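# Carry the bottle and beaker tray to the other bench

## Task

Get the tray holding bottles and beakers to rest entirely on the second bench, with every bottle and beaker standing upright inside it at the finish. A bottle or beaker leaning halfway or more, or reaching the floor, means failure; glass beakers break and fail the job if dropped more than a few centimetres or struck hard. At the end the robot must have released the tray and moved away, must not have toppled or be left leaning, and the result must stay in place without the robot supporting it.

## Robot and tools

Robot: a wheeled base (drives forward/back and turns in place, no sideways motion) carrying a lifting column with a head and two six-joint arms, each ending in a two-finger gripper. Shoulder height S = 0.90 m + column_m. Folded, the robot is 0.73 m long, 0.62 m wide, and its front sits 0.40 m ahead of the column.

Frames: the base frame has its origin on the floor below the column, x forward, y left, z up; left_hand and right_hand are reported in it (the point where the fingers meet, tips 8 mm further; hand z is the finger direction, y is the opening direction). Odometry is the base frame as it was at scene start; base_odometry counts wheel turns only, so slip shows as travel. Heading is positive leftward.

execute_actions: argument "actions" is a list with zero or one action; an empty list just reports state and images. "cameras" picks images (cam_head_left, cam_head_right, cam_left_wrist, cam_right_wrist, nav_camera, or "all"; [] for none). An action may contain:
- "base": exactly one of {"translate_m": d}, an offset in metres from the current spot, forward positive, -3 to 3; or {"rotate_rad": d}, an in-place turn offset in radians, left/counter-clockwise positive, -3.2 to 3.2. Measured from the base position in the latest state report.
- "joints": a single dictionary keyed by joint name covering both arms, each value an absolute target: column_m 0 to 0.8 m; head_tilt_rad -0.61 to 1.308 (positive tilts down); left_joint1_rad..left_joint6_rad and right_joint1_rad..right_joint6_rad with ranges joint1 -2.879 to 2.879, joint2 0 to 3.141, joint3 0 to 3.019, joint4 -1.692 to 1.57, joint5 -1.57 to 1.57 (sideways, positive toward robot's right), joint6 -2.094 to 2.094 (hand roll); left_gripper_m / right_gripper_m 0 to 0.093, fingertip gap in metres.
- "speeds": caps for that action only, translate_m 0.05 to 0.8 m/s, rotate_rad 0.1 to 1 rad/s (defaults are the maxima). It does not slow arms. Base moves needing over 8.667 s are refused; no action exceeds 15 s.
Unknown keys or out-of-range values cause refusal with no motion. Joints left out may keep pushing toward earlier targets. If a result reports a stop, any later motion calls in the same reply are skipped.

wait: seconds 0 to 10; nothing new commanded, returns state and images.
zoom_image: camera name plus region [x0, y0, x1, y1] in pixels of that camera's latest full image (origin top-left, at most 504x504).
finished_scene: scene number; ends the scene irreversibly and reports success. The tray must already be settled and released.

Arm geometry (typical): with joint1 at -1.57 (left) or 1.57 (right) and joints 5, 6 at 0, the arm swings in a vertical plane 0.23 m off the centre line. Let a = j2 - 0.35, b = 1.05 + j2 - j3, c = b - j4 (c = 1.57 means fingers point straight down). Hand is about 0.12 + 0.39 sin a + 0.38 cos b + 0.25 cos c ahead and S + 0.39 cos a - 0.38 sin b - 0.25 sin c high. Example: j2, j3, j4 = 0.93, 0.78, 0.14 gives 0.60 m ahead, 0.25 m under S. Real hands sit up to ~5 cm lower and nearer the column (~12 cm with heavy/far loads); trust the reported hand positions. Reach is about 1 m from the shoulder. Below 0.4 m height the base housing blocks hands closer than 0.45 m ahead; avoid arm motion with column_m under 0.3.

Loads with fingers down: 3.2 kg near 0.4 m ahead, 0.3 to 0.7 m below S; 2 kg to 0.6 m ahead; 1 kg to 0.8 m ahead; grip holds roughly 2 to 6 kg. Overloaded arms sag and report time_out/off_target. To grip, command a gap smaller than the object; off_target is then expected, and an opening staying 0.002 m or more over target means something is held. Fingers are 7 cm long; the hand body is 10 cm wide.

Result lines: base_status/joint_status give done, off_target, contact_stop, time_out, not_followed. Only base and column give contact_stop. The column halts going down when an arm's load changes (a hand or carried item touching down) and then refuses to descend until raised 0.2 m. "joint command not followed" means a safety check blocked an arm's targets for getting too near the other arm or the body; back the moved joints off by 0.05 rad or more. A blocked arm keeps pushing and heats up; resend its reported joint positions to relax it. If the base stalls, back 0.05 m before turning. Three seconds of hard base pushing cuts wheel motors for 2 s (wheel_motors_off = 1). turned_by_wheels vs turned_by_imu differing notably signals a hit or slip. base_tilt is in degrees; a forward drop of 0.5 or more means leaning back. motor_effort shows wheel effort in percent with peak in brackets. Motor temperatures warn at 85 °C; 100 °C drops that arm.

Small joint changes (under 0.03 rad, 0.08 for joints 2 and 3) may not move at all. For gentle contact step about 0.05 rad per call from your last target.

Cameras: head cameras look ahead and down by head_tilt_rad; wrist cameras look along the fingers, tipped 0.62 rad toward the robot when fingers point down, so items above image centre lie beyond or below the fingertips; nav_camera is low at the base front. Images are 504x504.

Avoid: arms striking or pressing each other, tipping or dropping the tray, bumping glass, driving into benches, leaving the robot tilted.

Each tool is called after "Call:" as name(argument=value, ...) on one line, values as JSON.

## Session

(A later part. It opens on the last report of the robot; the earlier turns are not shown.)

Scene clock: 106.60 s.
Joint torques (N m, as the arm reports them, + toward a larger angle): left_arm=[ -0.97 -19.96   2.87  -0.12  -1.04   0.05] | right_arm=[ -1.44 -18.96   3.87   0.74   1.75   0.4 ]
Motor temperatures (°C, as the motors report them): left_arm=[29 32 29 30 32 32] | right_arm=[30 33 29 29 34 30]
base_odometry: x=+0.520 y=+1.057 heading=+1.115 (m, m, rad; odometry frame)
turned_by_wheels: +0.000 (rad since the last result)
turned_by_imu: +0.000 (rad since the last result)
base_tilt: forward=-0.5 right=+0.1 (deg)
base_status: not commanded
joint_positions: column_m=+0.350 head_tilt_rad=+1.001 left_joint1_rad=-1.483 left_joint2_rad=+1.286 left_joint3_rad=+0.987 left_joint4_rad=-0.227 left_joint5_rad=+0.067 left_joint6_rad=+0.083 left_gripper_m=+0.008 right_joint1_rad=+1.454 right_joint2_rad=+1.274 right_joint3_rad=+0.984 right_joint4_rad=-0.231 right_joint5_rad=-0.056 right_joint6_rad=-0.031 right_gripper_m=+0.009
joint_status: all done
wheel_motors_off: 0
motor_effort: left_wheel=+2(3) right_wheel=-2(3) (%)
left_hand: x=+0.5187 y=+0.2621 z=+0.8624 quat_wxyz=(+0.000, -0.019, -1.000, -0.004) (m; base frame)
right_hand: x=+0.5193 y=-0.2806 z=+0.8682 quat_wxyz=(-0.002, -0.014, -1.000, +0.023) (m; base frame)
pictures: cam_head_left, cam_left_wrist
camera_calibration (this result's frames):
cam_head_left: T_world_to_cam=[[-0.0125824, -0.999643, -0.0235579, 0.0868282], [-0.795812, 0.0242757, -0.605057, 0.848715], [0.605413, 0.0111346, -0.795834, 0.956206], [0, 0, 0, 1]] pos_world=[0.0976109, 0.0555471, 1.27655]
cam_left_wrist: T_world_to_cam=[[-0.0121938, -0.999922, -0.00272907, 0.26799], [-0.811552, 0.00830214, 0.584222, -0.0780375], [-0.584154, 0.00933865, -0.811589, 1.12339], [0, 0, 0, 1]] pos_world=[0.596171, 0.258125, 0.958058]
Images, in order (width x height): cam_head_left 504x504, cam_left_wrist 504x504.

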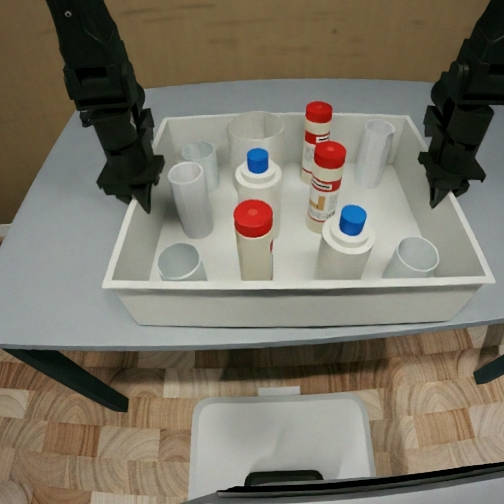

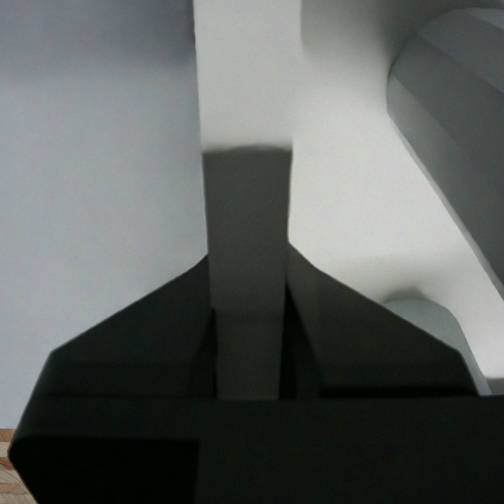

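Call:
execute_actions(actions=[{"base":{"translate_m":0.07},"speeds":{"translate_m":0.08}}], cameras=[])

Call:
execute_actions(actions=[{"joints":{"column_m":0.32}}], cameras=[])

Scene clock: 113.17 s.
Joint torques (N m, as the arm reports them, + toward a larger angle): left_arm=[ -1.18 -20.97   2.75   0.29  -1.08   0.02] | right_arm=[ -1.34 -18.77   3.84   0.78   1.78   0.39]
Motor temperatures (°C, as the motors report them): left_arm=[29 32 29 30 33 32] | right_arm=[30 33 29 29 34 30]
base_odometry: x=+0.551 y=+1.120 heading=+1.115 (m, m, rad; odometry frame)
turned_by_wheels: +0.001 (rad since the last result)
turned_by_imu: +0.000 (rad since the last result)
base_tilt: forward=-0.5 right=+0.1 (deg)
base_status: done
joint_positions: column_m=+0.350 head_tilt_rad=+1.001 left_joint1_rad=-1.483 left_joint2_rad=+1.287 left_joint3_rad=+0.988 left_joint4_rad=-0.227 left_joint5_rad=+0.067 left_joint6_rad=+0.083 left_gripper_m=+0.008 right_joint1_rad=+1.454 right_joint2_rad=+1.274 right_joint3_rad=+0.984 right_joint4_rad=-0.232 right_joint5_rad=-0.056 right_joint6_rad=-0.031 right_gripper_m=+0.009
joint_status: not commanded
wheel_motors_off: 0
motor_effort: left_wheel=+1(30) right_wheel=+0(28) (%)
left_hand: x=+0.5187 y=+0.2621 z=+0.8620 quat_wxyz=(+0.001, -0.019, -1.000, -0.004) (m; base frame)
right_hand: x=+0.5193 y=-0.2805 z=+0.8681 quat_wxyz=(-0.001, -0.014, -1.000, +0.022) (m; base frame)
pictures: none
No camera images: the call's "cameras" was empty. Leave "cameras" out to get every camera's image.

Scene clock: 114.13 s.
Joint torques (N m, as the arm reports them, + toward a larger angle): left_arm=[ -1.28 -17.     3.45   0.9   -0.88  -0.01] | right_arm=[ -1.52 -15.93   4.25   1.53   2.04   0.34]
Motor temperatures (°C, as the motors report them): left_arm=[29 32 29 30 33 32] | right_arm=[30 33 29 29 34 30]
base_odometry: x=+0.551 y=+1.120 heading=+1.115 (m, m, rad; odometry frame)
turned_by_wheels: +0.000 (rad since the last result)
turned_by_imu: +0.000 (rad since the last result)
base_tilt: forward=-0.5 right=+0.2 (deg)
base_status: not commanded
joint_positions: column_m=+0.320 head_tilt_rad=+1.001 left_joint1_rad=-1.481 left_joint2_rad=+1.231 left_joint3_rad=+0.986 left_joint4_rad=-0.251 left_joint5_rad=+0.061 left_joint6_rad=+0.087 left_gripper_m=+0.008 right_joint1_rad=+1.454 right_joint2_rad=+1.235 right_joint3_rad=+0.984 right_joint4_rad=-0.249 right_joint5_rad=-0.062 right_joint6_rad=-0.026 right_gripper_m=+0.009
joint_status: all done
wheel_motors_off: 0
motor_effort: left_wheel=+4(6) right_wheel=+0(4) (%)
left_hand: x=+0.5329 y=+0.2631 z=+0.8542 quat_wxyz=(-0.014, -0.022, -1.000, -0.009) (m; base frame)
right_hand: x=+0.5301 y=-0.2785 z=+0.8537 quat_wxyz=(-0.012, -0.015, -1.000, +0.020) (m; base frame)
pictures: none
No camera images: the call's "cameras" was empty. Leave "cameras" out to get every camera's image.

Call:
execute_actions(actions=[{"joints":{"left_gripper_m":0.035,"right_gripper_m":0.035}}], cameras=[])

Call:
execute_actions(actions=[{"joints":{"column_m":0.5}}], cameras=[])

Call:
execute_actions(actions=[{"base":{"translate_m":-0.6}}], cameras=["cam_head_left"])

Call:
finished_scene(scene=1)

Scene clock: 122.17 s.
Joint torques (N m, as the arm reports them, + toward a larger angle): left_arm=[ -1.22 -15.     3.81   0.61  -0.09  -0.02] | right_arm=[ -2.06 -15.06   4.42   1.14   0.13   0.13]
Motor temperatures (°C, as the motors report them): left_arm=[29 32 29 30 32 32] | right_arm=[30 33 30 29 34 30]
base_odometry: x=+0.551 y=+1.120 heading=+1.115 (m, m, rad; odometry frame)
turned_by_wheels: +0.000 (rad since the last result)
turned_by_imu: +0.000 (rad since the last result)
base_tilt: forward=-0.5 right=+0.1 (deg)
base_status: not commanded
joint_positions: column_m=+0.320 head_tilt_rad=+1.001 left_joint1_rad=-1.483 left_joint2_rad=+1.211 left_joint3_rad=+0.987 left_joint4_rad=-0.246 left_joint5_rad=+0.037 left_joint6_rad=+0.087 left_gripper_m=+0.035 right_joint1_rad=+1.456 right_joint2_rad=+1.214 right_joint3_rad=+0.984 right_joint4_rad=-0.240 right_joint5_rad=-0.017 right_joint6_rad=-0.009 right_gripper_m=+0.035
joint_status: all done
wheel_motors_off: 0
motor_effort: left_wheel=+2(5) right_wheel=-2(2) (%)
left_hand: x=+0.5418 y=+0.2660 z=+0.8629 quat_wxyz=(-0.026, -0.023, -0.999, -0.021) (m; base frame)
right_hand: x=+0.5399 y=-0.2849 z=+0.8629 quat_wxyz=(-0.027, -0.023, -0.998, +0.042) (m; base frame)
pictures: none
No camera images: the call's "cameras" was empty. Leave "cameras" out to get every camera's image.

Scene clock: 125.10 s.
Joint torques (N m, as the arm reports them, + toward a larger angle): left_arm=[ -1.16 -15.55   3.58   0.82  -0.06  -0.01] | right_arm=[ -1.29 -14.98   4.41   1.03   0.12   0.14]
Motor temperatures (°C, as the motors report them): left_arm=[29 32 29 30 32 32] | right_arm=[30 33 30 29 34 30]
base_odometry: x=+0.551 y=+1.120 heading=+1.115 (m, m, rad; odometry frame)
turned_by_wheels: +0.000 (rad since the last result)
turned_by_imu: +0.000 (rad since the last result)
base_tilt: forward=-0.6 right=+0.1 (deg)
base_status: not commanded
joint_positions: column_m=+0.500 head_tilt_rad=+1.001 left_joint1_rad=-1.483 left_joint2_rad=+1.210 left_joint3_rad=+0.987 left_joint4_rad=-0.246 left_joint5_rad=+0.037 left_joint6_rad=+0.087 left_gripper_m=+0.035 right_joint1_rad=+1.456 right_joint2_rad=+1.213 right_joint3_rad=+0.984 right_joint4_rad=-0.239 right_joint5_rad=-0.017 right_joint6_rad=-0.008 right_gripper_m=+0.035
joint_status: all done
wheel_motors_off: 0
motor_effort: left_wheel=+2(2) right_wheel=-2(3) (%)
left_hand: x=+0.5420 y=+0.2660 z=+1.0429 quat_wxyz=(-0.027, -0.023, -0.999, -0.021) (m; base frame)
right_hand: x=+0.5401 y=-0.2849 z=+1.0429 quat_wxyz=(-0.028, -0.023, -0.998, +0.042) (m; base frame)
pictures: none
No camera images: the call's "cameras" was empty. Leave "cameras" out to get every camera's image.

Scene clock: 127.93 s.
Joint torques (N m, as the arm reports them, + toward a larger angle): left_arm=[ -1.61 -15.24   3.72   0.68  -0.05  -0.03] | right_arm=[ -1.66 -14.42   4.42   1.01   0.08   0.12]
Motor temperatures (°C, as the motors report them): left_arm=[29 32 29 30 32 32] | right_arm=[30 33 30 29 33 30]
base_odometry: x=+0.287 y=+0.581 heading=+1.116 (m, m, rad; odometry frame)
turned_by_wheels: +0.001 (rad since the last result)
turned_by_imu: +0.002 (rad since the last result)
base_tilt: forward=-0.5 right=+0.1 (deg)
base_status: done
joint_positions: column_m=+0.500 head_tilt_rad=+1.001 left_joint1_rad=-1.483 left_joint2_rad=+1.208 left_joint3_rad=+0.988 left_joint4_rad=-0.244 left_joint5_rad=+0.036 left_joint6_rad=+0.087 left_gripper_m=+0.035 right_joint1_rad=+1.456 right_joint2_rad=+1.212 right_joint3_rad=+0.986 right_joint4_rad=-0.237 right_joint5_rad=-0.017 right_joint6_rad=-0.008 right_gripper_m=+0.035
joint_status: not commanded
wheel_motors_off: 0
motor_effort: left_wheel=+1(65) right_wheel=-2(28) (%)
left_hand: x=+0.5443 y=+0.2659 z=+1.0441 quat_wxyz=(-0.030, -0.023, -0.999, -0.022) (m; base frame)
right_hand: x=+0.5420 y=-0.2850 z=+1.0436 quat_wxyz=(-0.030, -0.023, -0.998, +0.042) (m; base frame)
pictures: cam_head_left
camera_calibration (this result's frames):
cam_head_left: T_world_to_cam=[[-0.0125868, -0.999643, -0.0235556, 0.090355], [-0.795925, 0.0242757, -0.604908, 0.939166], [0.605264, 0.0111346, -0.795947, 1.07564], [0, 0, 0, 1]] pos_world=[0.0975998, 0.0555471, 1.42639]
Images, in order (width x height): cam_head_left 504x504.

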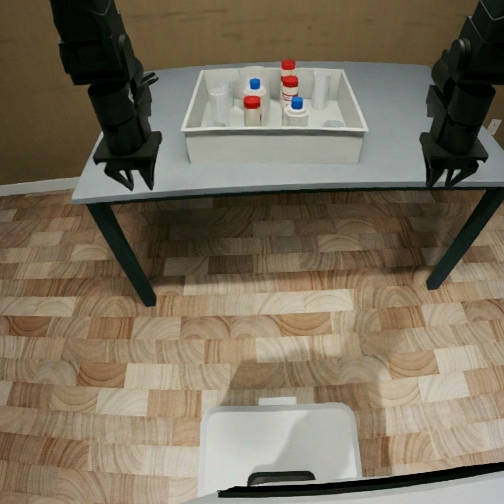

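The scene is finished: the task was done.


## Next scene

The same job, from a new start.

Call:
execute_actions(actions=[{"joints":{"head_tilt_rad":0.6}}])

Scene clock: 0.70 s.
Joint torques (N m, as the arm reports them, + toward a larger angle): left_arm=[-1.32 -7.73 -0.8  -1.37  0.06  0.04] | right_arm=[-0.62 -6.06 -0.68 -1.07 -0.02  0.04]
Motor temperatures (°C, as the motors report them): left_arm=[29 30 29 30 31 32] | right_arm=[30 32 29 29 31 30]
base_odometry: x=+0.000 y=+0.000 heading=+0.000 (m, m, rad; odometry frame)
turned_by_wheels: +0.000 (rad since the last result)
turned_by_imu: +0.000 (rad since the last result)
base_tilt: forward=-0.6 right=+0.2 (deg)
base_status: not commanded
joint_positions: column_m=+0.557 head_tilt_rad=+0.618 left_joint1_rad=-1.579 left_joint2_rad=+0.905 left_joint3_rad=+0.423 left_joint4_rad=-0.926 left_joint5_rad=+0.028 left_joint6_rad=-0.048 left_gripper_m=+0.095 right_joint1_rad=+1.579 right_joint2_rad=+0.875 right_joint3_rad=+0.417 right_joint4_rad=-0.903 right_joint5_rad=+0.028 right_joint6_rad=-0.022 right_gripper_m=+0.094
joint_status: all done
wheel_motors_off: 0
motor_effort: left_wheel=+0(0) right_wheel=+3(2) (%)
left_hand: x=+0.1539 y=+0.2178 z=+1.2478 quat_wxyz=(+0.428, +0.024, -0.903, +0.005) (m; base frame)
right_hand: x=+0.1603 y=-0.2284 z=+1.2455 quat_wxyz=(+0.407, +0.019, -0.913, +0.006) (m; base frame)
pictures: cam_head_left, cam_head_right, cam_left_wrist, cam_right_wrist, nav_camera
camera_calibration (this result's frames):
cam_head_left: T_world_to_cam=[[-0.00285738, -0.999643, -0.0265542, 0.0958323], [-0.511729, 0.0242757, -0.858804, 1.35099], [0.859142, 0.0111346, -0.511616, 0.669511], [0, 0, 0, 1]] pos_world=[0.116409, 0.0555471, 1.50531]
cam_head_right: T_world_to_cam=[[-0.00293558, -0.999889, -0.0145771, -0.0221886], [-0.517123, 0.0139946, -0.855797, 1.34786], [0.855906, 0.00502586, -0.517107, 0.674638], [0, 0, 0, 1]] pos_world=[0.119517, -0.0444395, 1.50203]
cam_left_wrist: T_world_to_cam=[[0.0696306, -0.997169, -0.0283982, 0.239142], [-0.0615005, -0.0327042, 0.997571, -1.22116], [-0.995675, -0.067715, -0.0636036, 0.370291], [0, 0, 0, 1]] pos_world=[0.276936, 0.223602, 1.24853]
cam_right_wrist: T_world_to_cam=[[0.0266102, -0.99964, -0.00356199, -0.224652], [-0.128902, -0.0069648, 0.991633, -1.2114], [-0.9913, -0.0259284, -0.129041, 0.435948], [0, 0, 0, 1]] pos_world=[0.281981, -0.221705, 1.25672]
Images, in order (width x height): cam_head_left 504x504, cam_head_right 504x504, cam_left_wrist 504x504, cam_right_wrist 504x504, nav_camera 504x504.

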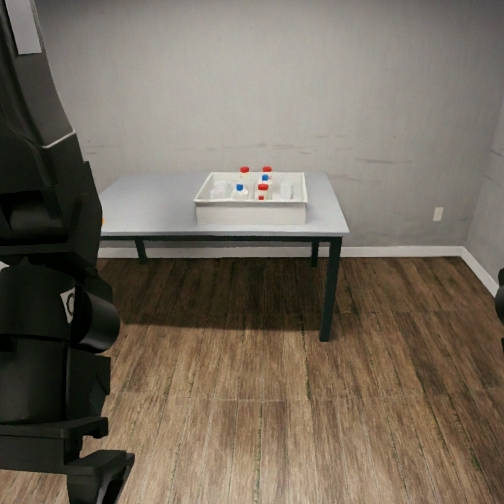

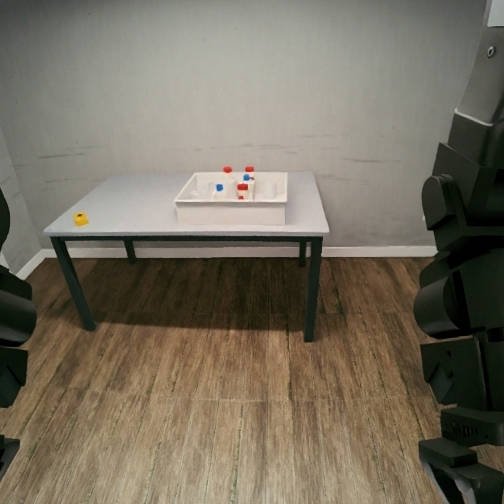

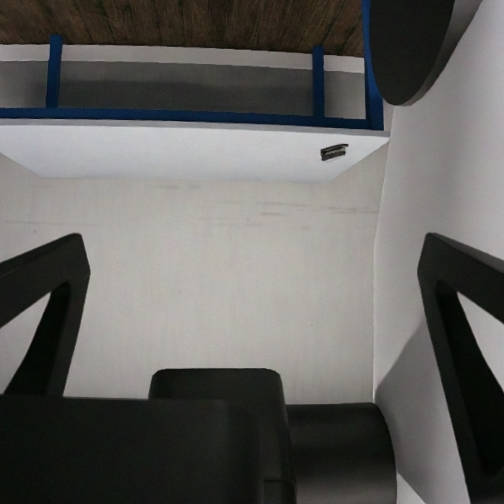

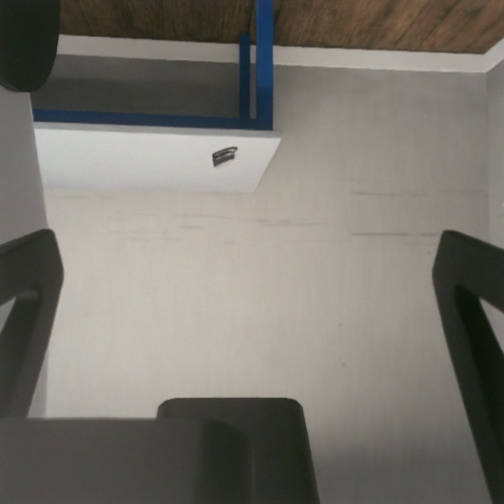

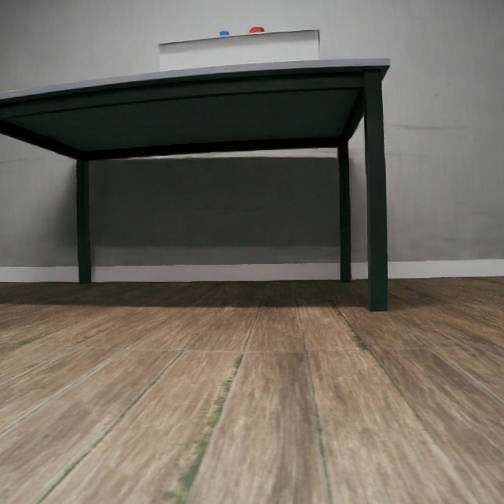

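Call:
execute_actions(actions=[{"base":{"rotate_rad":0.1},"joints":{"head_tilt_rad":1.0,"column_m":0.47,"left_joint1_rad":-1.48,"right_joint1_rad":1.48,"left_joint2_rad":1.2,"left_joint3_rad":1.0,"left_joint4_rad":-0.3,"right_joint2_rad":1.2,"right_joint3_rad":1.0,"right_joint4_rad":-0.3,"left_joint6_rad":0.08,"right_joint5_rad":-0.02,"left_gripper_m":0.06,"right_gripper_m":0.06}}], cameras=[])

Call:
execute_actions(actions=[{"base":{"translate_m":1.15}}], cameras=[])

Call:
execute_actions(actions=[{"base":{"rotate_rad":-0.17}}], cameras=["cam_head_left","cam_left_wrist","cam_right_wrist"])

Scene clock: 14.33 s.
Joint torques (N m, as the arm reports them, + toward a larger angle): left_arm=[ -1.3  -14.37   2.39   0.26   0.     0.17] | right_arm=[ -1.56 -13.77   2.99   0.69  -0.07   0.05]
Motor temperatures (°C, as the motors report them): left_arm=[29 30 29 30 31 32] | right_arm=[30 32 29 29 31 30]
base_odometry: x=+0.000 y=+0.000 heading=+0.097 (m, m, rad; odometry frame)
turned_by_wheels: +0.097 (rad since the last result)
turned_by_imu: +0.098 (rad since the last result)
base_tilt: forward=-0.5 right=+0.1 (deg)
base_status: done
joint_positions: column_m=+0.470 head_tilt_rad=+1.000 left_joint1_rad=-1.478 left_joint2_rad=+1.195 left_joint3_rad=+1.006 left_joint4_rad=-0.303 left_joint5_rad=+0.028 left_joint6_rad=+0.069 left_gripper_m=+0.060 right_joint1_rad=+1.481 right_joint2_rad=+1.202 right_joint3_rad=+1.005 right_joint4_rad=-0.297 right_joint5_rad=-0.019 right_joint6_rad=-0.022 right_gripper_m=+0.060
joint_status: all done
wheel_motors_off: 0
motor_effort: left_wheel=-9(34) right_wheel=+3(50) (%)
left_hand: x=+0.5448 y=+0.2696 z=+1.0217 quat_wxyz=(-0.015, -0.012, -0.999, -0.027) (m; base frame)
right_hand: x=+0.5431 y=-0.2704 z=+1.0185 quat_wxyz=(-0.014, -0.010, -0.999, +0.030) (m; base frame)
pictures: none
No camera images: the call's "cameras" was empty. Leave "cameras" out to get every camera's image.

Scene clock: 18.00 s.
Joint torques (N m, as the arm reports them, + toward a larger angle): left_arm=[ -1.04 -14.57   2.66   0.09  -0.04   0.18] | right_arm=[ -1.38 -14.03   3.06   0.66  -0.06   0.04]
Motor temperatures (°C, as the motors report them): left_arm=[29 30 29 30 31 32] | right_arm=[30 32 29 29 31 30]
base_odometry: x=+1.145 y=+0.111 heading=+0.097 (m, m, rad; odometry frame)
turned_by_wheels: +0.000 (rad since the last result)
turned_by_imu: -0.001 (rad since the last result)
base_tilt: forward=-0.4 right=+0.1 (deg)
base_status: done
joint_positions: column_m=+0.470 head_tilt_rad=+1.000 left_joint1_rad=-1.478 left_joint2_rad=+1.195 left_joint3_rad=+1.001 left_joint4_rad=-0.303 left_joint5_rad=+0.028 left_joint6_rad=+0.069 left_gripper_m=+0.060 right_joint1_rad=+1.481 right_joint2_rad=+1.202 right_joint3_rad=+1.005 right_joint4_rad=-0.297 right_joint5_rad=-0.019 right_joint6_rad=-0.022 right_gripper_m=+0.060
joint_status: not commanded
wheel_motors_off: 0
motor_effort: left_wheel=+0(49) right_wheel=+0(64) (%)
left_hand: x=+0.5418 y=+0.2695 z=+1.0210 quat_wxyz=(-0.013, -0.012, -0.999, -0.027) (m; base frame)
right_hand: x=+0.5431 y=-0.2704 z=+1.0185 quat_wxyz=(-0.014, -0.010, -0.999, +0.030) (m; base frame)
pictures: none
No camera images: the call's "cameras" was empty. Leave "cameras" out to get every camera's image.

Scene clock: 19.33 s.
Joint torques (N m, as the arm reports them, + toward a larger angle): left_arm=[ -0.43 -14.85   2.63   0.29  -0.01   0.17] | right_arm=[ -1.77 -13.75   3.13   0.57  -0.03   0.03]
Motor temperatures (°C, as the motors report them): left_arm=[29 31 29 30 31 32] | right_arm=[30 32 29 29 31 30]
base_odometry: x=+1.145 y=+0.111 heading=-0.071 (m, m, rad; odometry frame)
turned_by_wheels: -0.168 (rad since the last result)
turned_by_imu: -0.170 (rad since the last result)
base_tilt: forward=-0.5 right=+0.1 (deg)
base_status: done
joint_positions: column_m=+0.470 head_tilt_rad=+1.000 left_joint1_rad=-1.479 left_joint2_rad=+1.195 left_joint3_rad=+1.001 left_joint4_rad=-0.303 left_joint5_rad=+0.028 left_joint6_rad=+0.069 left_gripper_m=+0.060 right_joint1_rad=+1.481 right_joint2_rad=+1.202 right_joint3_rad=+1.005 right_joint4_rad=-0.297 right_joint5_rad=-0.019 right_joint6_rad=-0.022 right_gripper_m=+0.060
joint_status: not commanded
wheel_motors_off: 0
motor_effort: left_wheel=+2(35) right_wheel=+0(56) (%)
left_hand: x=+0.5418 y=+0.2689 z=+1.0210 quat_wxyz=(-0.013, -0.012, -0.999, -0.026) (m; base frame)
right_hand: x=+0.5431 y=-0.2703 z=+1.0185 quat_wxyz=(-0.014, -0.010, -0.999, +0.029) (m; base frame)
pictures: cam_head_left, cam_left_wrist, cam_right_wrist
camera_calibration (this result's frames):
cam_head_left: T_world_to_cam=[[-0.0125712, -0.999643, -0.0235639, 0.0896636], [-0.795526, 0.0242757, -0.605433, 0.921863], [0.605789, 0.0111346, -0.795548, 1.05128], [0, 0, 0, 1]] pos_world=[0.097639, 0.0555471, 1.39658]
cam_left_wrist: T_world_to_cam=[[0.00242573, -0.998933, -0.0461291, 0.31166], [-0.827001, -0.0279377, 0.561507, -0.110685], [-0.562196, 0.0367867, -0.826186, 1.2612], [0, 0, 0, 1]] pos_world=[0.61675, 0.26184, 1.11851]
cam_right_wrist: T_world_to_cam=[[-0.0315226, -0.998295, 0.0491252, -0.299193], [-0.838679, 0.0531551, 0.542027, -0.0775989], [-0.543714, -0.0241141, -0.838924, 1.26544], [0, 0, 0, 1]] pos_world=[0.613528, -0.264043, 1.11837]
Images, in order (width x height): cam_head_left 504x504, cam_left_wrist 504x504, cam_right_wrist 504x504.

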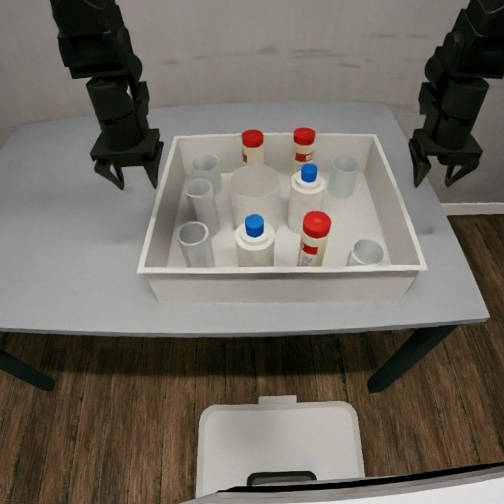

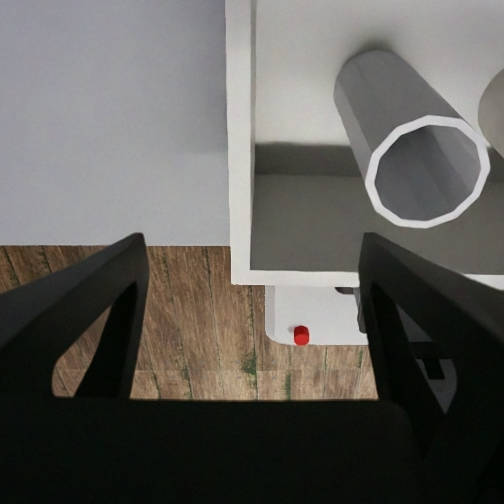

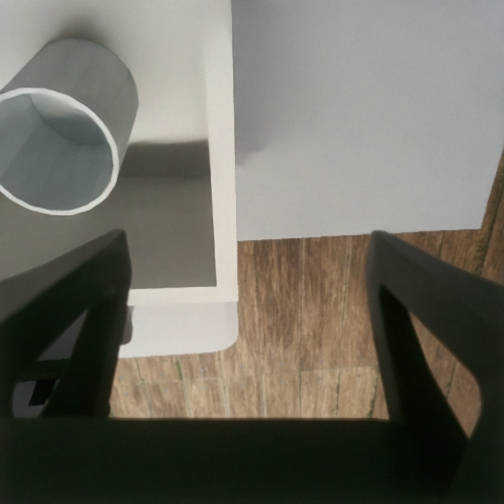

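Call:
execute_actions(actions=[{"base":{"translate_m":0.09}}], cameras=[])

Call:
execute_actions(actions=[{"base":{"rotate_rad":0.022},"joints":{"column_m":0.35}}], cameras=["cam_head_left","cam_left_wrist","cam_right_wrist"])

Scene clock: 32.43 s.
Joint torques (N m, as the arm reports them, + toward a larger angle): left_arm=[ -1.02 -15.09   2.71   0.19   0.03   0.2 ] | right_arm=[ -1.18 -13.52   3.02   0.59  -0.04   0.05]
Motor temperatures (°C, as the motors report them): left_arm=[29 31 29 30 31 32] | right_arm=[30 32 29 29 31 30]
base_odometry: x=+1.235 y=+0.105 heading=-0.072 (m, m, rad; odometry frame)
turned_by_wheels: -0.001 (rad since the last result)
turned_by_imu: -0.002 (rad since the last result)
base_tilt: forward=-0.5 right=+0.1 (deg)
base_status: done
joint_positions: column_m=+0.470 head_tilt_rad=+1.001 left_joint1_rad=-1.479 left_joint2_rad=+1.195 left_joint3_rad=+1.000 left_joint4_rad=-0.303 left_joint5_rad=+0.028 left_joint6_rad=+0.069 left_gripper_m=+0.060 right_joint1_rad=+1.481 right_joint2_rad=+1.202 right_joint3_rad=+1.005 right_joint4_rad=-0.297 right_joint5_rad=-0.019 right_joint6_rad=-0.022 right_gripper_m=+0.060
joint_status: not commanded
wheel_motors_off: 0
motor_effort: left_wheel=-1(39) right_wheel=+1(50) (%)
left_hand: x=+0.5416 y=+0.2689 z=+1.0209 quat_wxyz=(-0.013, -0.012, -1.000, -0.026) (m; base frame)
right_hand: x=+0.5431 y=-0.2703 z=+1.0185 quat_wxyz=(-0.014, -0.010, -0.999, +0.029) (m; base frame)
pictures: none
No camera images: the call's "cameras" was empty. Leave "cameras" out to get every camera's image.

Scene clock: 34.57 s.
Joint torques (N m, as the arm reports them, + toward a larger angle): left_arm=[ -1.15 -14.18   2.77   0.29  -0.02   0.18] | right_arm=[ -1.01 -14.22   3.     0.6    0.     0.07]
Motor temperatures (°C, as the motors report them): left_arm=[29 31 29 30 31 32] | right_arm=[30 33 29 29 31 30]
base_odometry: x=+1.235 y=+0.105 heading=-0.052 (m, m, rad; odometry frame)
turned_by_wheels: +0.020 (rad since the last result)
turned_by_imu: +0.021 (rad since the last result)
base_tilt: forward=-0.5 right=+0.1 (deg)
base_status: done
joint_positions: column_m=+0.350 head_tilt_rad=+1.001 left_joint1_rad=-1.479 left_joint2_rad=+1.195 left_joint3_rad=+1.000 left_joint4_rad=-0.303 left_joint5_rad=+0.028 left_joint6_rad=+0.069 left_gripper_m=+0.060 right_joint1_rad=+1.481 right_joint2_rad=+1.202 right_joint3_rad=+1.005 right_joint4_rad=-0.297 right_joint5_rad=-0.019 right_joint6_rad=-0.022 right_gripper_m=+0.060
joint_status: all done
wheel_motors_off: 0
motor_effort: left_wheel=-3(33) right_wheel=+2(40) (%)
left_hand: x=+0.5416 y=+0.2689 z=+0.9010 quat_wxyz=(-0.013, -0.012, -1.000, -0.026) (m; base frame)
right_hand: x=+0.5431 y=-0.2703 z=+0.8985 quat_wxyz=(-0.014, -0.010, -0.999, +0.029) (m; base frame)
pictures: cam_head_left, cam_left_wrist, cam_right_wrist
camera_calibration (this result's frames):
cam_head_left: T_world_to_cam=[[-0.0125756, -0.999643, -0.0235615, 0.0868332], [-0.795638, 0.0242757, -0.605286, 0.849025], [0.605642, 0.0111346, -0.795659, 0.955977], [0, 0, 0, 1]] pos_world=[0.0976281, 0.0555471, 1.27658]
cam_left_wrist: T_world_to_cam=[[0.00243848, -0.998933, -0.0461125, 0.306095], [-0.826786, -0.0279529, 0.561821, -0.0438665], [-0.562511, 0.0367552, -0.825973, 1.16188], [0, 0, 0, 1]] pos_world=[0.616556, 0.261837, 0.998442]
cam_right_wrist: T_world_to_cam=[[-0.0315226, -0.998295, 0.0491252, -0.293298], [-0.838679, 0.0531551, 0.542027, -0.0125593], [-0.543714, -0.0241141, -0.838924, 1.16478], [0, 0, 0, 1]] pos_world=[0.613528, -0.264043, 0.998377]
Images, in order (width x height): cam_head_left 504x504, cam_left_wrist 504x504, cam_right_wrist 504x504.

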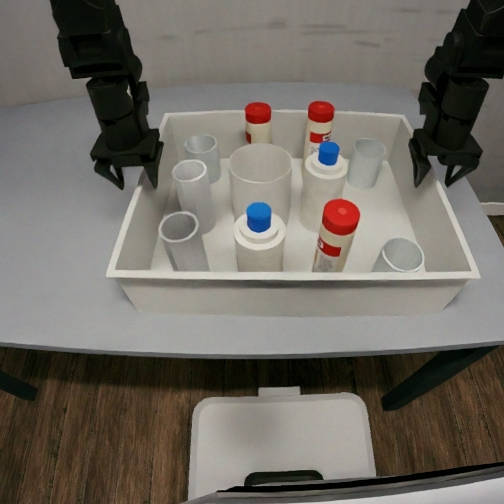

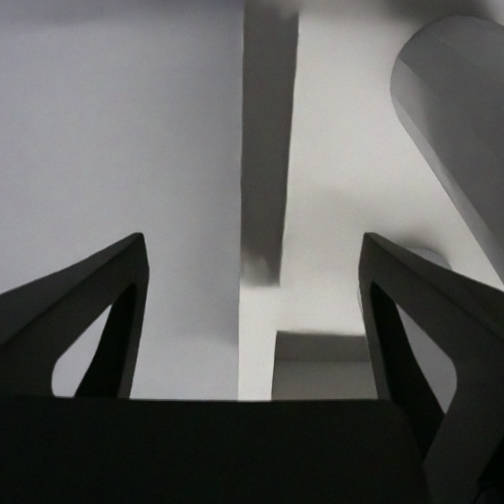

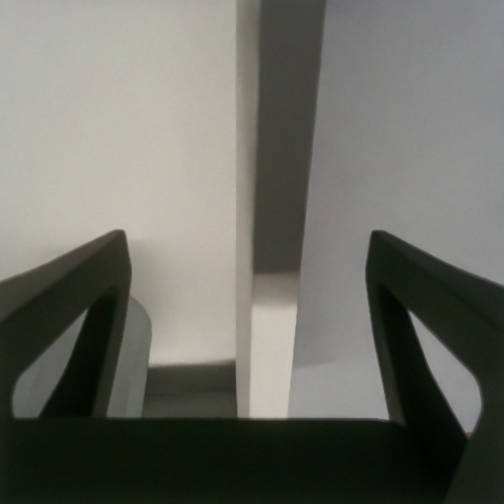

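Call:
execute_actions(actions=[{"joints":{"left_gripper_m":0.04,"column_m":0.307}}], cameras=[])

Call:
execute_actions(actions=[{"joints":{"left_gripper_m":0,"right_gripper_m":0}}], cameras=[])

Call:
execute_actions(actions=[{"joints":{"column_m":0.42}}], cameras=[])

Call:
execute_actions(actions=[{"base":{"translate_m":-0.7},"speeds":{"translate_m":0.2},"joints":{"left_joint4_rad":-0.23,"right_joint4_rad":-0.23}}], cameras=["cam_head_left"])

Call:
execute_actions(actions=[{"base":{"rotate_rad":3.0},"speeds":{"rotate_rad":0.42}}], cameras=[])

Call:
execute_actions(actions=[{"base":{"translate_m":1.0},"speeds":{"translate_m":0.2}}], cameras=["cam_head_left","nav_camera"])

Scene clock: 50.57 s.
Joint torques (N m, as the arm reports them, + toward a larger angle): left_arm=[ -0.66 -14.67   2.7    0.29   0.     0.19] | right_arm=[ -1.33 -13.99   2.97   0.67  -0.02   0.04]
Motor temperatures (°C, as the motors report them): left_arm=[29 31 29 30 31 32] | right_arm=[30 33 29 29 31 30]
base_odometry: x=+1.235 y=+0.105 heading=-0.052 (m, m, rad; odometry frame)
turned_by_wheels: +0.000 (rad since the last result)
turned_by_imu: +0.000 (rad since the last result)
base_tilt: forward=-0.6 right=+0.1 (deg)
base_status: not commanded
joint_positions: column_m=+0.307 head_tilt_rad=+1.001 left_joint1_rad=-1.479 left_joint2_rad=+1.195 left_joint3_rad=+1.000 left_joint4_rad=-0.303 left_joint5_rad=+0.028 left_joint6_rad=+0.069 left_gripper_m=+0.040 right_joint1_rad=+1.481 right_joint2_rad=+1.202 right_joint3_rad=+1.005 right_joint4_rad=-0.297 right_joint5_rad=-0.019 right_joint6_rad=-0.022 right_gripper_m=+0.060
joint_status: all done
wheel_motors_off: 0
motor_effort: left_wheel=-3(3) right_wheel=+2(3) (%)
left_hand: x=+0.5416 y=+0.2689 z=+0.8579 quat_wxyz=(-0.013, -0.012, -0.999, -0.026) (m; base frame)
right_hand: x=+0.5431 y=-0.2703 z=+0.8555 quat_wxyz=(-0.014, -0.010, -0.999, +0.029) (m; base frame)
pictures: none
No camera images: the call's "cameras" was empty. Leave "cameras" out to get every camera's image.

Scene clock: 51.23 s.
Joint torques (N m, as the arm reports them, + toward a larger angle): left_arm=[ -0.87 -14.96   2.78   0.17  -0.77  -0.03] | right_arm=[ -0.2  -13.96   3.05   0.52   1.05  -0.01]
Motor temperatures (°C, as the motors report them): left_arm=[29 31 29 30 31 32] | right_arm=[30 33 29 29 31 30]
base_odometry: x=+1.235 y=+0.105 heading=-0.052 (m, m, rad; odometry frame)
turned_by_wheels: +0.000 (rad since the last result)
turned_by_imu: +0.000 (rad since the last result)
base_tilt: forward=-0.5 right=+0.1 (deg)
base_status: not commanded
joint_positions: column_m=+0.307 head_tilt_rad=+1.001 left_joint1_rad=-1.475 left_joint2_rad=+1.195 left_joint3_rad=+1.000 left_joint4_rad=-0.303 left_joint5_rad=+0.054 left_joint6_rad=+0.090 left_gripper_m=+0.009 right_joint1_rad=+1.464 right_joint2_rad=+1.202 right_joint3_rad=+1.005 right_joint4_rad=-0.297 right_joint5_rad=-0.046 right_joint6_rad=-0.020 right_gripper_m=+0.010
joint_status: left_gripper_m off_target (ended at +0.009, target +0.000); right_gripper_m off_target (ended at +0.010, target +0.000)
wheel_motors_off: 0
motor_effort: left_wheel=-5(6) right_wheel=+4(3) (%)
left_hand: x=+0.5416 y=+0.2666 z=+0.8577 quat_wxyz=(-0.013, -0.022, -1.000, -0.015) (m; base frame)
right_hand: x=+0.5429 y=-0.2752 z=+0.8560 quat_wxyz=(-0.015, -0.016, -0.999, +0.024) (m; base frame)
pictures: none
No camera images: the call's "cameras" was empty. Leave "cameras" out to get every camera's image.

Scene clock: 53.30 s.
Joint torques (N m, as the arm reports them, + toward a larger angle): left_arm=[ -0.98 -19.6    2.64  -0.27  -0.9   -0.08] | right_arm=[ -0.03 -18.59   2.85   0.19   1.47   0.11]
Motor temperatures (°C, as the motors report them): left_arm=[29 31 29 30 31 32] | right_arm=[30 33 29 29 31 30]
base_odometry: x=+1.235 y=+0.105 heading=-0.052 (m, m, rad; odometry frame)
turned_by_wheels: +0.000 (rad since the last result)
turned_by_imu: +0.000 (rad since the last result)
base_tilt: forward=-0.5 right=+0.1 (deg)
base_status: not commanded
joint_positions: column_m=+0.420 head_tilt_rad=+1.001 left_joint1_rad=-1.474 left_joint2_rad=+1.271 left_joint3_rad=+0.992 left_joint4_rad=-0.291 left_joint5_rad=+0.057 left_joint6_rad=+0.092 left_gripper_m=+0.009 right_joint1_rad=+1.464 right_joint2_rad=+1.266 right_joint3_rad=+0.997 right_joint4_rad=-0.290 right_joint5_rad=-0.055 right_joint6_rad=-0.029 right_gripper_m=+0.009
joint_status: all done
wheel_motors_off: 0
motor_effort: left_wheel=-5(6) right_wheel=+3(5) (%)
left_hand: x=+0.5117 y=+0.2677 z=+0.9391 quat_wxyz=(+0.023, -0.020, -0.999, -0.012) (m; base frame)
right_hand: x=+0.5165 y=-0.2746 z=+0.9420 quat_wxyz=(+0.017, -0.014, -1.000, +0.018) (m; base frame)
pictures: none
No camera images: the call's "cameras" was empty. Leave "cameras" out to get every camera's image.

Scene clock: 57.80 s.
Joint torques (N m, as the arm reports them, + toward a larger angle): left_arm=[ -0.88 -20.51   3.38  -0.06  -1.06  -0.06] | right_arm=[  0.08 -18.8    3.51   0.52   1.49   0.09]
Motor temperatures (°C, as the motors report them): left_arm=[29 31 29 30 32 32] | right_arm=[30 33 29 29 32 30]
base_odometry: x=+0.536 y=+0.141 heading=-0.050 (m, m, rad; odometry frame)
turned_by_wheels: +0.002 (rad since the last result)
turned_by_imu: +0.002 (rad since the last result)
base_tilt: forward=-0.5 right=+0.1 (deg)
base_status: done
joint_positions: column_m=+0.420 head_tilt_rad=+1.001 left_joint1_rad=-1.474 left_joint2_rad=+1.277 left_joint3_rad=+0.983 left_joint4_rad=-0.224 left_joint5_rad=+0.060 left_joint6_rad=+0.090 left_gripper_m=+0.009 right_joint1_rad=+1.465 right_joint2_rad=+1.270 right_joint3_rad=+0.989 right_joint4_rad=-0.228 right_joint5_rad=-0.056 right_joint6_rad=-0.025 right_gripper_m=+0.009
joint_status: all done
wheel_motors_off: 0
motor_effort: left_wheel=+2(55) right_wheel=-1(47) (%)
left_hand: x=+0.5202 y=+0.2678 z=+0.9358 quat_wxyz=(-0.003, -0.021, -1.000, -0.012) (m; base frame)
right_hand: x=+0.5251 y=-0.2748 z=+0.9394 quat_wxyz=(-0.008, -0.013, -1.000, +0.018) (m; base frame)
pictures: cam_head_left
camera_calibration (this result's frames):
cam_head_left: T_world_to_cam=[[-0.0125787, -0.999643, -0.0235599, 0.0884756], [-0.795718, 0.0242757, -0.605181, 0.89113], [0.605537, 0.0111346, -0.79574, 1.01163], [0, 0, 0, 1]] pos_world=[0.0976202, 0.0555471, 1.34638]
Images, in order (width x height): cam_head_left 504x504.

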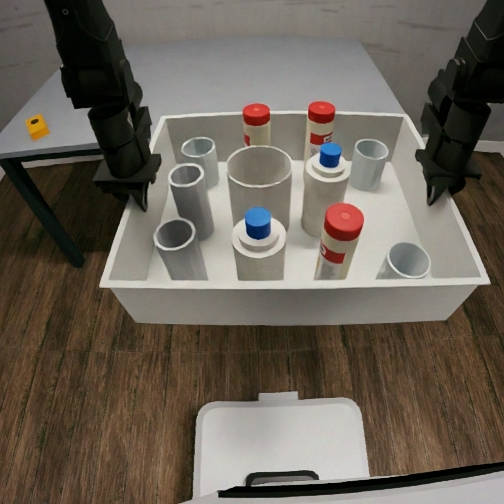

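Scene clock: 66.13 s.
Joint torques (N m, as the arm reports them, + toward a larger angle): left_arm=[ -1.66 -20.55   3.26   0.    -1.06  -0.03] | right_arm=[ -0.63 -18.8    3.42   0.58   1.43   0.09]
Motor temperatures (°C, as the motors report them): left_arm=[29 32 29 30 32 32] | right_arm=[30 33 29 29 32 30]
base_odometry: x=+0.536 y=+0.141 heading=+2.948 (m, m, rad; odometry frame)
turned_by_wheels: +2.998 (rad since the last result)
turned_by_imu: +3.038 (rad since the last result)
base_tilt: forward=-0.5 right=+0.1 (deg)
base_status: done
joint_positions: column_m=+0.420 head_tilt_rad=+1.001 left_joint1_rad=-1.468 left_joint2_rad=+1.277 left_joint3_rad=+0.983 left_joint4_rad=-0.224 left_joint5_rad=+0.061 left_joint6_rad=+0.090 left_gripper_m=+0.009 right_joint1_rad=+1.471 right_joint2_rad=+1.270 right_joint3_rad=+0.989 right_joint4_rad=-0.228 right_joint5_rad=-0.054 right_joint6_rad=-0.025 right_gripper_m=+0.008
joint_status: not commanded
wheel_motors_off: 0
motor_effort: left_wheel=-8(46) right_wheel=+7(63) (%)
left_hand: x=+0.5201 y=+0.2710 z=+0.9360 quat_wxyz=(-0.003, -0.020, -1.000, -0.014) (m; base frame)
right_hand: x=+0.5252 y=-0.2714 z=+0.9392 quat_wxyz=(-0.008, -0.012, -1.000, +0.016) (m; base frame)
pictures: none
No camera images: the call's "cameras" was empty. Leave "cameras" out to get every camera's image.

Scene clock: 71.93 s.
Joint torques (N m, as the arm reports them, + toward a larger angle): left_arm=[ -1.23 -20.52   3.08  -0.04  -1.1   -0.06] | right_arm=[ -0.77 -19.     3.54   0.37   1.47   0.1 ]
Motor temperatures (°C, as the motors report them): left_arm=[29 32 29 30 32 32] | right_arm=[30 33 29 29 33 30]
base_odometry: x=-0.446 y=+0.333 heading=+2.949 (m, m, rad; odometry frame)
turned_by_wheels: +0.001 (rad since the last result)
turned_by_imu: +0.000 (rad since the last result)
base_tilt: forward=-0.5 right=+0.1 (deg)
base_status: done
joint_positions: column_m=+0.420 head_tilt_rad=+1.001 left_joint1_rad=-1.468 left_joint2_rad=+1.279 left_joint3_rad=+0.984 left_joint4_rad=-0.225 left_joint5_rad=+0.061 left_joint6_rad=+0.090 left_gripper_m=+0.009 right_joint1_rad=+1.471 right_joint2_rad=+1.272 right_joint3_rad=+0.989 right_joint4_rad=-0.226 right_joint5_rad=-0.054 right_joint6_rad=-0.025 right_gripper_m=+0.008
joint_status: not commanded
wheel_motors_off: 0
motor_effort: left_wheel=+0(50) right_wheel=-1(55) (%)
left_hand: x=+0.5196 y=+0.2710 z=+0.9352 quat_wxyz=(-0.002, -0.020, -1.000, -0.014) (m; base frame)
right_hand: x=+0.5247 y=-0.2715 z=+0.9383 quat_wxyz=(-0.007, -0.012, -1.000, +0.016) (m; base frame)
pictures: cam_head_left, nav_camera
camera_calibration (this result's frames):
cam_head_left: T_world_to_cam=[[-0.012579, -0.999643, -0.0235597, 0.0884754], [-0.795726, 0.0242757, -0.60517, 0.891116], [0.605526, 0.0111346, -0.795747, 1.01164], [0, 0, 0, 1]] pos_world=[0.0976194, 0.0555471, 1.34637]
Images, in order (width x height): cam_head_left 504x504, nav_camera 504x504.

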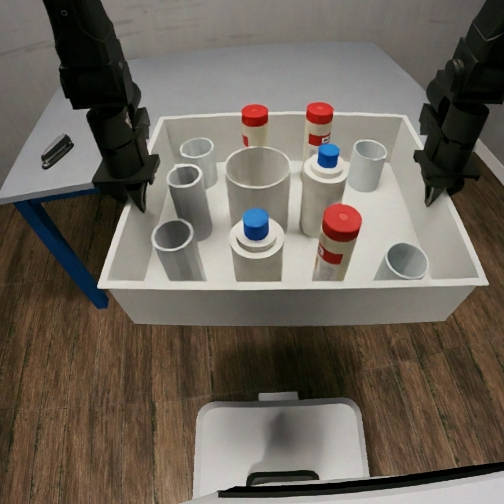

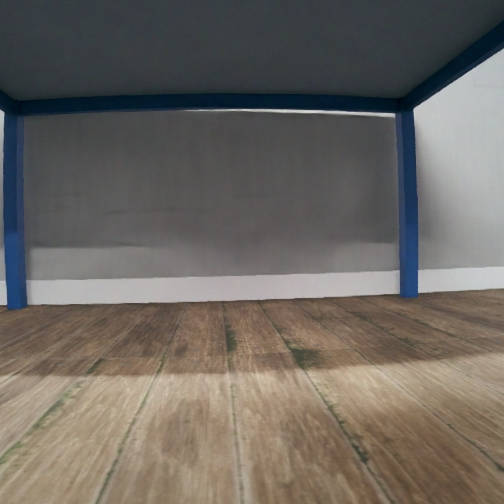

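Call:
execute_actions(actions=[{"base":{"rotate_rad":0.12},"speeds":{"rotate_rad":0.2}}], cameras=[])

Call:
execute_actions(actions=[{"base":{"translate_m":0.58},"speeds":{"translate_m":0.15}}], cameras=[])

Call:
execute_actions(actions=[{"joints":{"column_m":0.35}}], cameras=[])

Call:
execute_actions(actions=[{"joints":{"column_m":0.32}}], cameras=["cam_head_left"])

Scene clock: 84.17 s.
Joint torques (N m, as the arm reports them, + toward a larger angle): left_arm=[ -1.91 -19.66   3.18  -0.05  -1.07  -0.07] | right_arm=[ -0.68 -18.74   3.45   0.47   1.47   0.09]
Motor temperatures (°C, as the motors report them): left_arm=[29 32 29 30 33 32] | right_arm=[30 34 29 29 33 30]
base_odometry: x=-0.446 y=+0.333 heading=+3.067 (m, m, rad; odometry frame)
turned_by_wheels: +0.118 (rad since the last result)
turned_by_imu: +0.117 (rad since the last result)
base_tilt: forward=-0.5 right=+0.0 (deg)
base_status: done
joint_positions: column_m=+0.420 head_tilt_rad=+1.001 left_joint1_rad=-1.468 left_joint2_rad=+1.279 left_joint3_rad=+0.984 left_joint4_rad=-0.225 left_joint5_rad=+0.061 left_joint6_rad=+0.090 left_gripper_m=+0.009 right_joint1_rad=+1.471 right_joint2_rad=+1.272 right_joint3_rad=+0.989 right_joint4_rad=-0.226 right_joint5_rad=-0.055 right_joint6_rad=-0.025 right_gripper_m=+0.008
joint_status: not commanded
wheel_motors_off: 0
motor_effort: left_wheel=-1(55) right_wheel=+2(55) (%)
left_hand: x=+0.5196 y=+0.2711 z=+0.9352 quat_wxyz=(-0.002, -0.020, -1.000, -0.014) (m; base frame)
right_hand: x=+0.5247 y=-0.2714 z=+0.9383 quat_wxyz=(-0.007, -0.012, -1.000, +0.016) (m; base frame)
pictures: none
No camera images: the call's "cameras" was empty. Leave "cameras" out to get every camera's image.

Scene clock: 88.93 s.
Joint torques (N m, as the arm reports them, + toward a larger angle): left_arm=[ -1.89 -20.71   3.42   0.16  -1.06  -0.1 ] | right_arm=[ -0.8  -18.82   3.51   0.37   1.44   0.08]
Motor temperatures (°C, as the motors report them): left_arm=[29 32 29 30 33 32] | right_arm=[30 34 29 29 33 30]
base_odometry: x=-1.024 y=+0.376 heading=+3.068 (m, m, rad; odometry frame)
turned_by_wheels: +0.001 (rad since the last result)
turned_by_imu: +0.000 (rad since the last result)
base_tilt: forward=-0.6 right=+0.1 (deg)
base_status: done
joint_positions: column_m=+0.420 head_tilt_rad=+1.001 left_joint1_rad=-1.468 left_joint2_rad=+1.280 left_joint3_rad=+0.985 left_joint4_rad=-0.225 left_joint5_rad=+0.061 left_joint6_rad=+0.090 left_gripper_m=+0.009 right_joint1_rad=+1.471 right_joint2_rad=+1.273 right_joint3_rad=+0.989 right_joint4_rad=-0.226 right_joint5_rad=-0.054 right_joint6_rad=-0.025 right_gripper_m=+0.008
joint_status: not commanded
wheel_motors_off: 0
motor_effort: left_wheel=+1(55) right_wheel=-1(35) (%)
left_hand: x=+0.5196 y=+0.2711 z=+0.9348 quat_wxyz=(-0.002, -0.020, -1.000, -0.014) (m; base frame)
right_hand: x=+0.5246 y=-0.2715 z=+0.9380 quat_wxyz=(-0.007, -0.012, -1.000, +0.016) (m; base frame)
pictures: none
No camera images: the call's "cameras" was empty. Leave "cameras" out to get every camera's image.

Scene clock: 90.43 s.
Joint torques (N m, as the arm reports them, + toward a larger angle): left_arm=[ -1.13 -20.9    3.16  -0.03  -1.06  -0.05] | right_arm=[ -0.69 -19.24   3.47   0.54   1.46   0.08]
Motor temperatures (°C, as the motors report them): left_arm=[29 32 29 30 33 32] | right_arm=[30 34 29 29 33 30]
base_odometry: x=-1.024 y=+0.376 heading=+3.068 (m, m, rad; odometry frame)
turned_by_wheels: +0.000 (rad since the last result)
turned_by_imu: +0.000 (rad since the last result)
base_tilt: forward=-0.5 right=+0.1 (deg)
base_status: not commanded
joint_positions: column_m=+0.350 head_tilt_rad=+1.001 left_joint1_rad=-1.468 left_joint2_rad=+1.280 left_joint3_rad=+0.985 left_joint4_rad=-0.225 left_joint5_rad=+0.061 left_joint6_rad=+0.090 left_gripper_m=+0.009 right_joint1_rad=+1.471 right_joint2_rad=+1.273 right_joint3_rad=+0.989 right_joint4_rad=-0.226 right_joint5_rad=-0.054 right_joint6_rad=-0.025 right_gripper_m=+0.008
joint_status: all done
wheel_motors_off: 0
motor_effort: left_wheel=+2(2) right_wheel=-1(3) (%)
left_hand: x=+0.5196 y=+0.2711 z=+0.8650 quat_wxyz=(-0.002, -0.020, -1.000, -0.014) (m; base frame)
right_hand: x=+0.5246 y=-0.2715 z=+0.8681 quat_wxyz=(-0.007, -0.012, -1.000, +0.016) (m; base frame)
pictures: none
No camera images: the call's "cameras" was empty. Leave "cameras" out to get every camera's image.

Scene clock: 91.40 s.
Joint torques (N m, as the arm reports them, + toward a larger angle): left_arm=[ -1.56 -16.46   3.97   1.01  -0.86  -0.12] | right_arm=[ -0.87 -16.11   4.01   1.74   1.66   0.07]
Motor temperatures (°C, as the motors report them): left_arm=[29 32 29 30 33 32] | right_arm=[30 34 29 29 33 30]
base_odometry: x=-1.024 y=+0.376 heading=+3.068 (m, m, rad; odometry frame)
turned_by_wheels: +0.000 (rad since the last result)
turned_by_imu: +0.000 (rad since the last result)
base_tilt: forward=-0.5 right=+0.1 (deg)
base_status: not commanded
joint_positions: column_m=+0.320 head_tilt_rad=+1.001 left_joint1_rad=-1.466 left_joint2_rad=+1.223 left_joint3_rad=+0.981 left_joint4_rad=-0.258 left_joint5_rad=+0.055 left_joint6_rad=+0.095 left_gripper_m=+0.009 right_joint1_rad=+1.471 right_joint2_rad=+1.230 right_joint3_rad=+0.989 right_joint4_rad=-0.256 right_joint5_rad=-0.059 right_joint6_rad=-0.021 right_gripper_m=+0.008
joint_status: all done
wheel_motors_off: 0
motor_effort: left_wheel=+3(4) right_wheel=+0(2) (%)
left_hand: x=+0.5306 y=+0.2721 z=+0.8577 quat_wxyz=(-0.012, -0.022, -1.000, -0.019) (m; base frame)
right_hand: x=+0.5334 y=-0.2698 z=+0.8555 quat_wxyz=(-0.014, -0.013, -1.000, +0.014) (m; base frame)
pictures: cam_head_left
camera_calibration (this result's frames):
cam_head_left: T_world_to_cam=[[-0.0125791, -0.999643, -0.0235596, 0.086124], [-0.795729, 0.0242757, -0.605166, 0.830713], [0.605522, 0.0111346, -0.79575, 0.932231], [0, 0, 0, 1]] pos_world=[0.0976191, 0.0555471, 1.24657]
Images, in order (width x height): cam_head_left 504x504.

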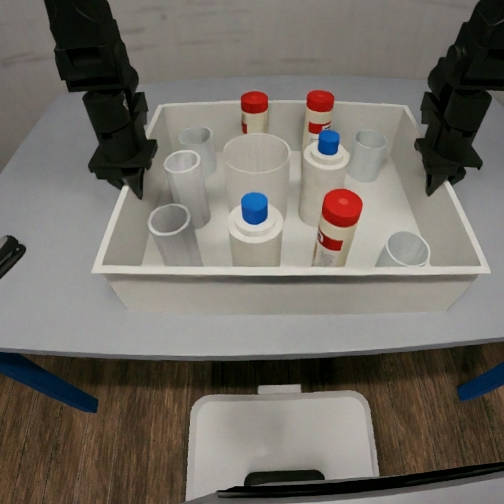

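Call:
execute_actions(actions=[{"joints":{"left_gripper_m":0.035,"right_gripper_m":0.035}}], cameras=[])

Call:
execute_actions(actions=[{"joints":{"column_m":0.5}}], cameras=[])

Call:
execute_actions(actions=[{"base":{"translate_m":-0.6}}], cameras=[])

Call:
finished_scene(scene=2)

Scene clock: 100.53 s.
Joint torques (N m, as the arm reports them, + toward a larger angle): left_arm=[ -1.1  -15.79   3.82   0.68  -0.1   -0.08] | right_arm=[ -0.51 -14.55   4.02   1.16   0.11   0.02]
Motor temperatures (°C, as the motors report them): left_arm=[29 32 29 30 33 32] | right_arm=[30 34 30 29 33 30]
base_odometry: x=-1.024 y=+0.376 heading=+3.068 (m, m, rad; odometry frame)
turned_by_wheels: +0.000 (rad since the last result)
turned_by_imu: +0.000 (rad since the last result)
base_tilt: forward=-0.5 right=+0.2 (deg)
base_status: not commanded
joint_positions: column_m=+0.320 head_tilt_rad=+1.001 left_joint1_rad=-1.473 left_joint2_rad=+1.212 left_joint3_rad=+0.983 left_joint4_rad=-0.246 left_joint5_rad=+0.031 left_joint6_rad=+0.092 left_gripper_m=+0.035 right_joint1_rad=+1.473 right_joint2_rad=+1.215 right_joint3_rad=+0.989 right_joint4_rad=-0.239 right_joint5_rad=-0.022 right_joint6_rad=-0.021 right_gripper_m=+0.035
joint_status: all done
wheel_motors_off: 0
motor_effort: left_wheel=+2(5) right_wheel=-3(5) (%)
left_hand: x=+0.5388 y=+0.2723 z=+0.8623 quat_wxyz=(-0.023, -0.023, -0.999, -0.029) (m; base frame)
right_hand: x=+0.5429 y=-0.2748 z=+0.8621 quat_wxyz=(-0.029, -0.012, -0.999, +0.032) (m; base frame)
pictures: none
No camera images: the call's "cameras" was empty. Leave "cameras" out to get every camera's image.

Scene clock: 103.47 s.
Joint torques (N m, as the arm reports them, + toward a larger angle): left_arm=[ -1.35 -15.25   3.93   0.64  -0.1   -0.05] | right_arm=[ -0.63 -14.71   4.15   1.09   0.12   0.04]
Motor temperatures (°C, as the motors report them): left_arm=[29 32 29 30 32 32] | right_arm=[30 34 30 29 33 30]
base_odometry: x=-1.024 y=+0.376 heading=+3.068 (m, m, rad; odometry frame)
turned_by_wheels: +0.000 (rad since the last result)
turned_by_imu: +0.000 (rad since the last result)
base_tilt: forward=-0.6 right=+0.0 (deg)
base_status: not commanded
joint_positions: column_m=+0.500 head_tilt_rad=+1.001 left_joint1_rad=-1.473 left_joint2_rad=+1.211 left_joint3_rad=+0.983 left_joint4_rad=-0.246 left_joint5_rad=+0.031 left_joint6_rad=+0.092 left_gripper_m=+0.035 right_joint1_rad=+1.473 right_joint2_rad=+1.214 right_joint3_rad=+0.989 right_joint4_rad=-0.239 right_joint5_rad=-0.022 right_joint6_rad=-0.021 right_gripper_m=+0.035
joint_status: all done
wheel_motors_off: 0
motor_effort: left_wheel=+2(2) right_wheel=-3(2) (%)
left_hand: x=+0.5393 y=+0.2723 z=+1.0426 quat_wxyz=(-0.024, -0.023, -0.999, -0.029) (m; base frame)
right_hand: x=+0.5430 y=-0.2748 z=+1.0421 quat_wxyz=(-0.029, -0.012, -0.999, +0.032) (m; base frame)
pictures: none
No camera images: the call's "cameras" was empty. Leave "cameras" out to get every camera's image.

Scene clock: 106.30 s.
Joint torques (N m, as the arm reports them, + toward a larger angle): left_arm=[ -0.88 -15.62   3.53   0.56  -0.06  -0.08] | right_arm=[ -0.73 -14.45   4.07   1.04   0.07   0.05]
Motor temperatures (°C, as the motors report them): left_arm=[29 32 29 30 32 32] | right_arm=[30 34 30 29 33 30]
base_odometry: x=-0.426 y=+0.332 heading=+3.069 (m, m, rad; odometry frame)
turned_by_wheels: +0.001 (rad since the last result)
turned_by_imu: +0.002 (rad since the last result)
base_tilt: forward=-0.5 right=+0.1 (deg)
base_status: done
joint_positions: column_m=+0.500 head_tilt_rad=+1.001 left_joint1_rad=-1.474 left_joint2_rad=+1.208 left_joint3_rad=+0.988 left_joint4_rad=-0.244 left_joint5_rad=+0.030 left_joint6_rad=+0.091 left_gripper_m=+0.035 right_joint1_rad=+1.473 right_joint2_rad=+1.213 right_joint3_rad=+0.989 right_joint4_rad=-0.237 right_joint5_rad=-0.022 right_joint6_rad=-0.021 right_gripper_m=+0.035
joint_status: not commanded
wheel_motors_off: 0
motor_effort: left_wheel=+1(64) right_wheel=-1(33) (%)
left_hand: x=+0.5438 y=+0.2717 z=+1.0444 quat_wxyz=(-0.029, -0.023, -0.999, -0.029) (m; base frame)
right_hand: x=+0.5445 y=-0.2750 z=+1.0429 quat_wxyz=(-0.032, -0.012, -0.999, +0.033) (m; base frame)
pictures: none
No camera images: the call's "cameras" was empty. Leave "cameras" out to get every camera's image.

The scene is finished: the task was done.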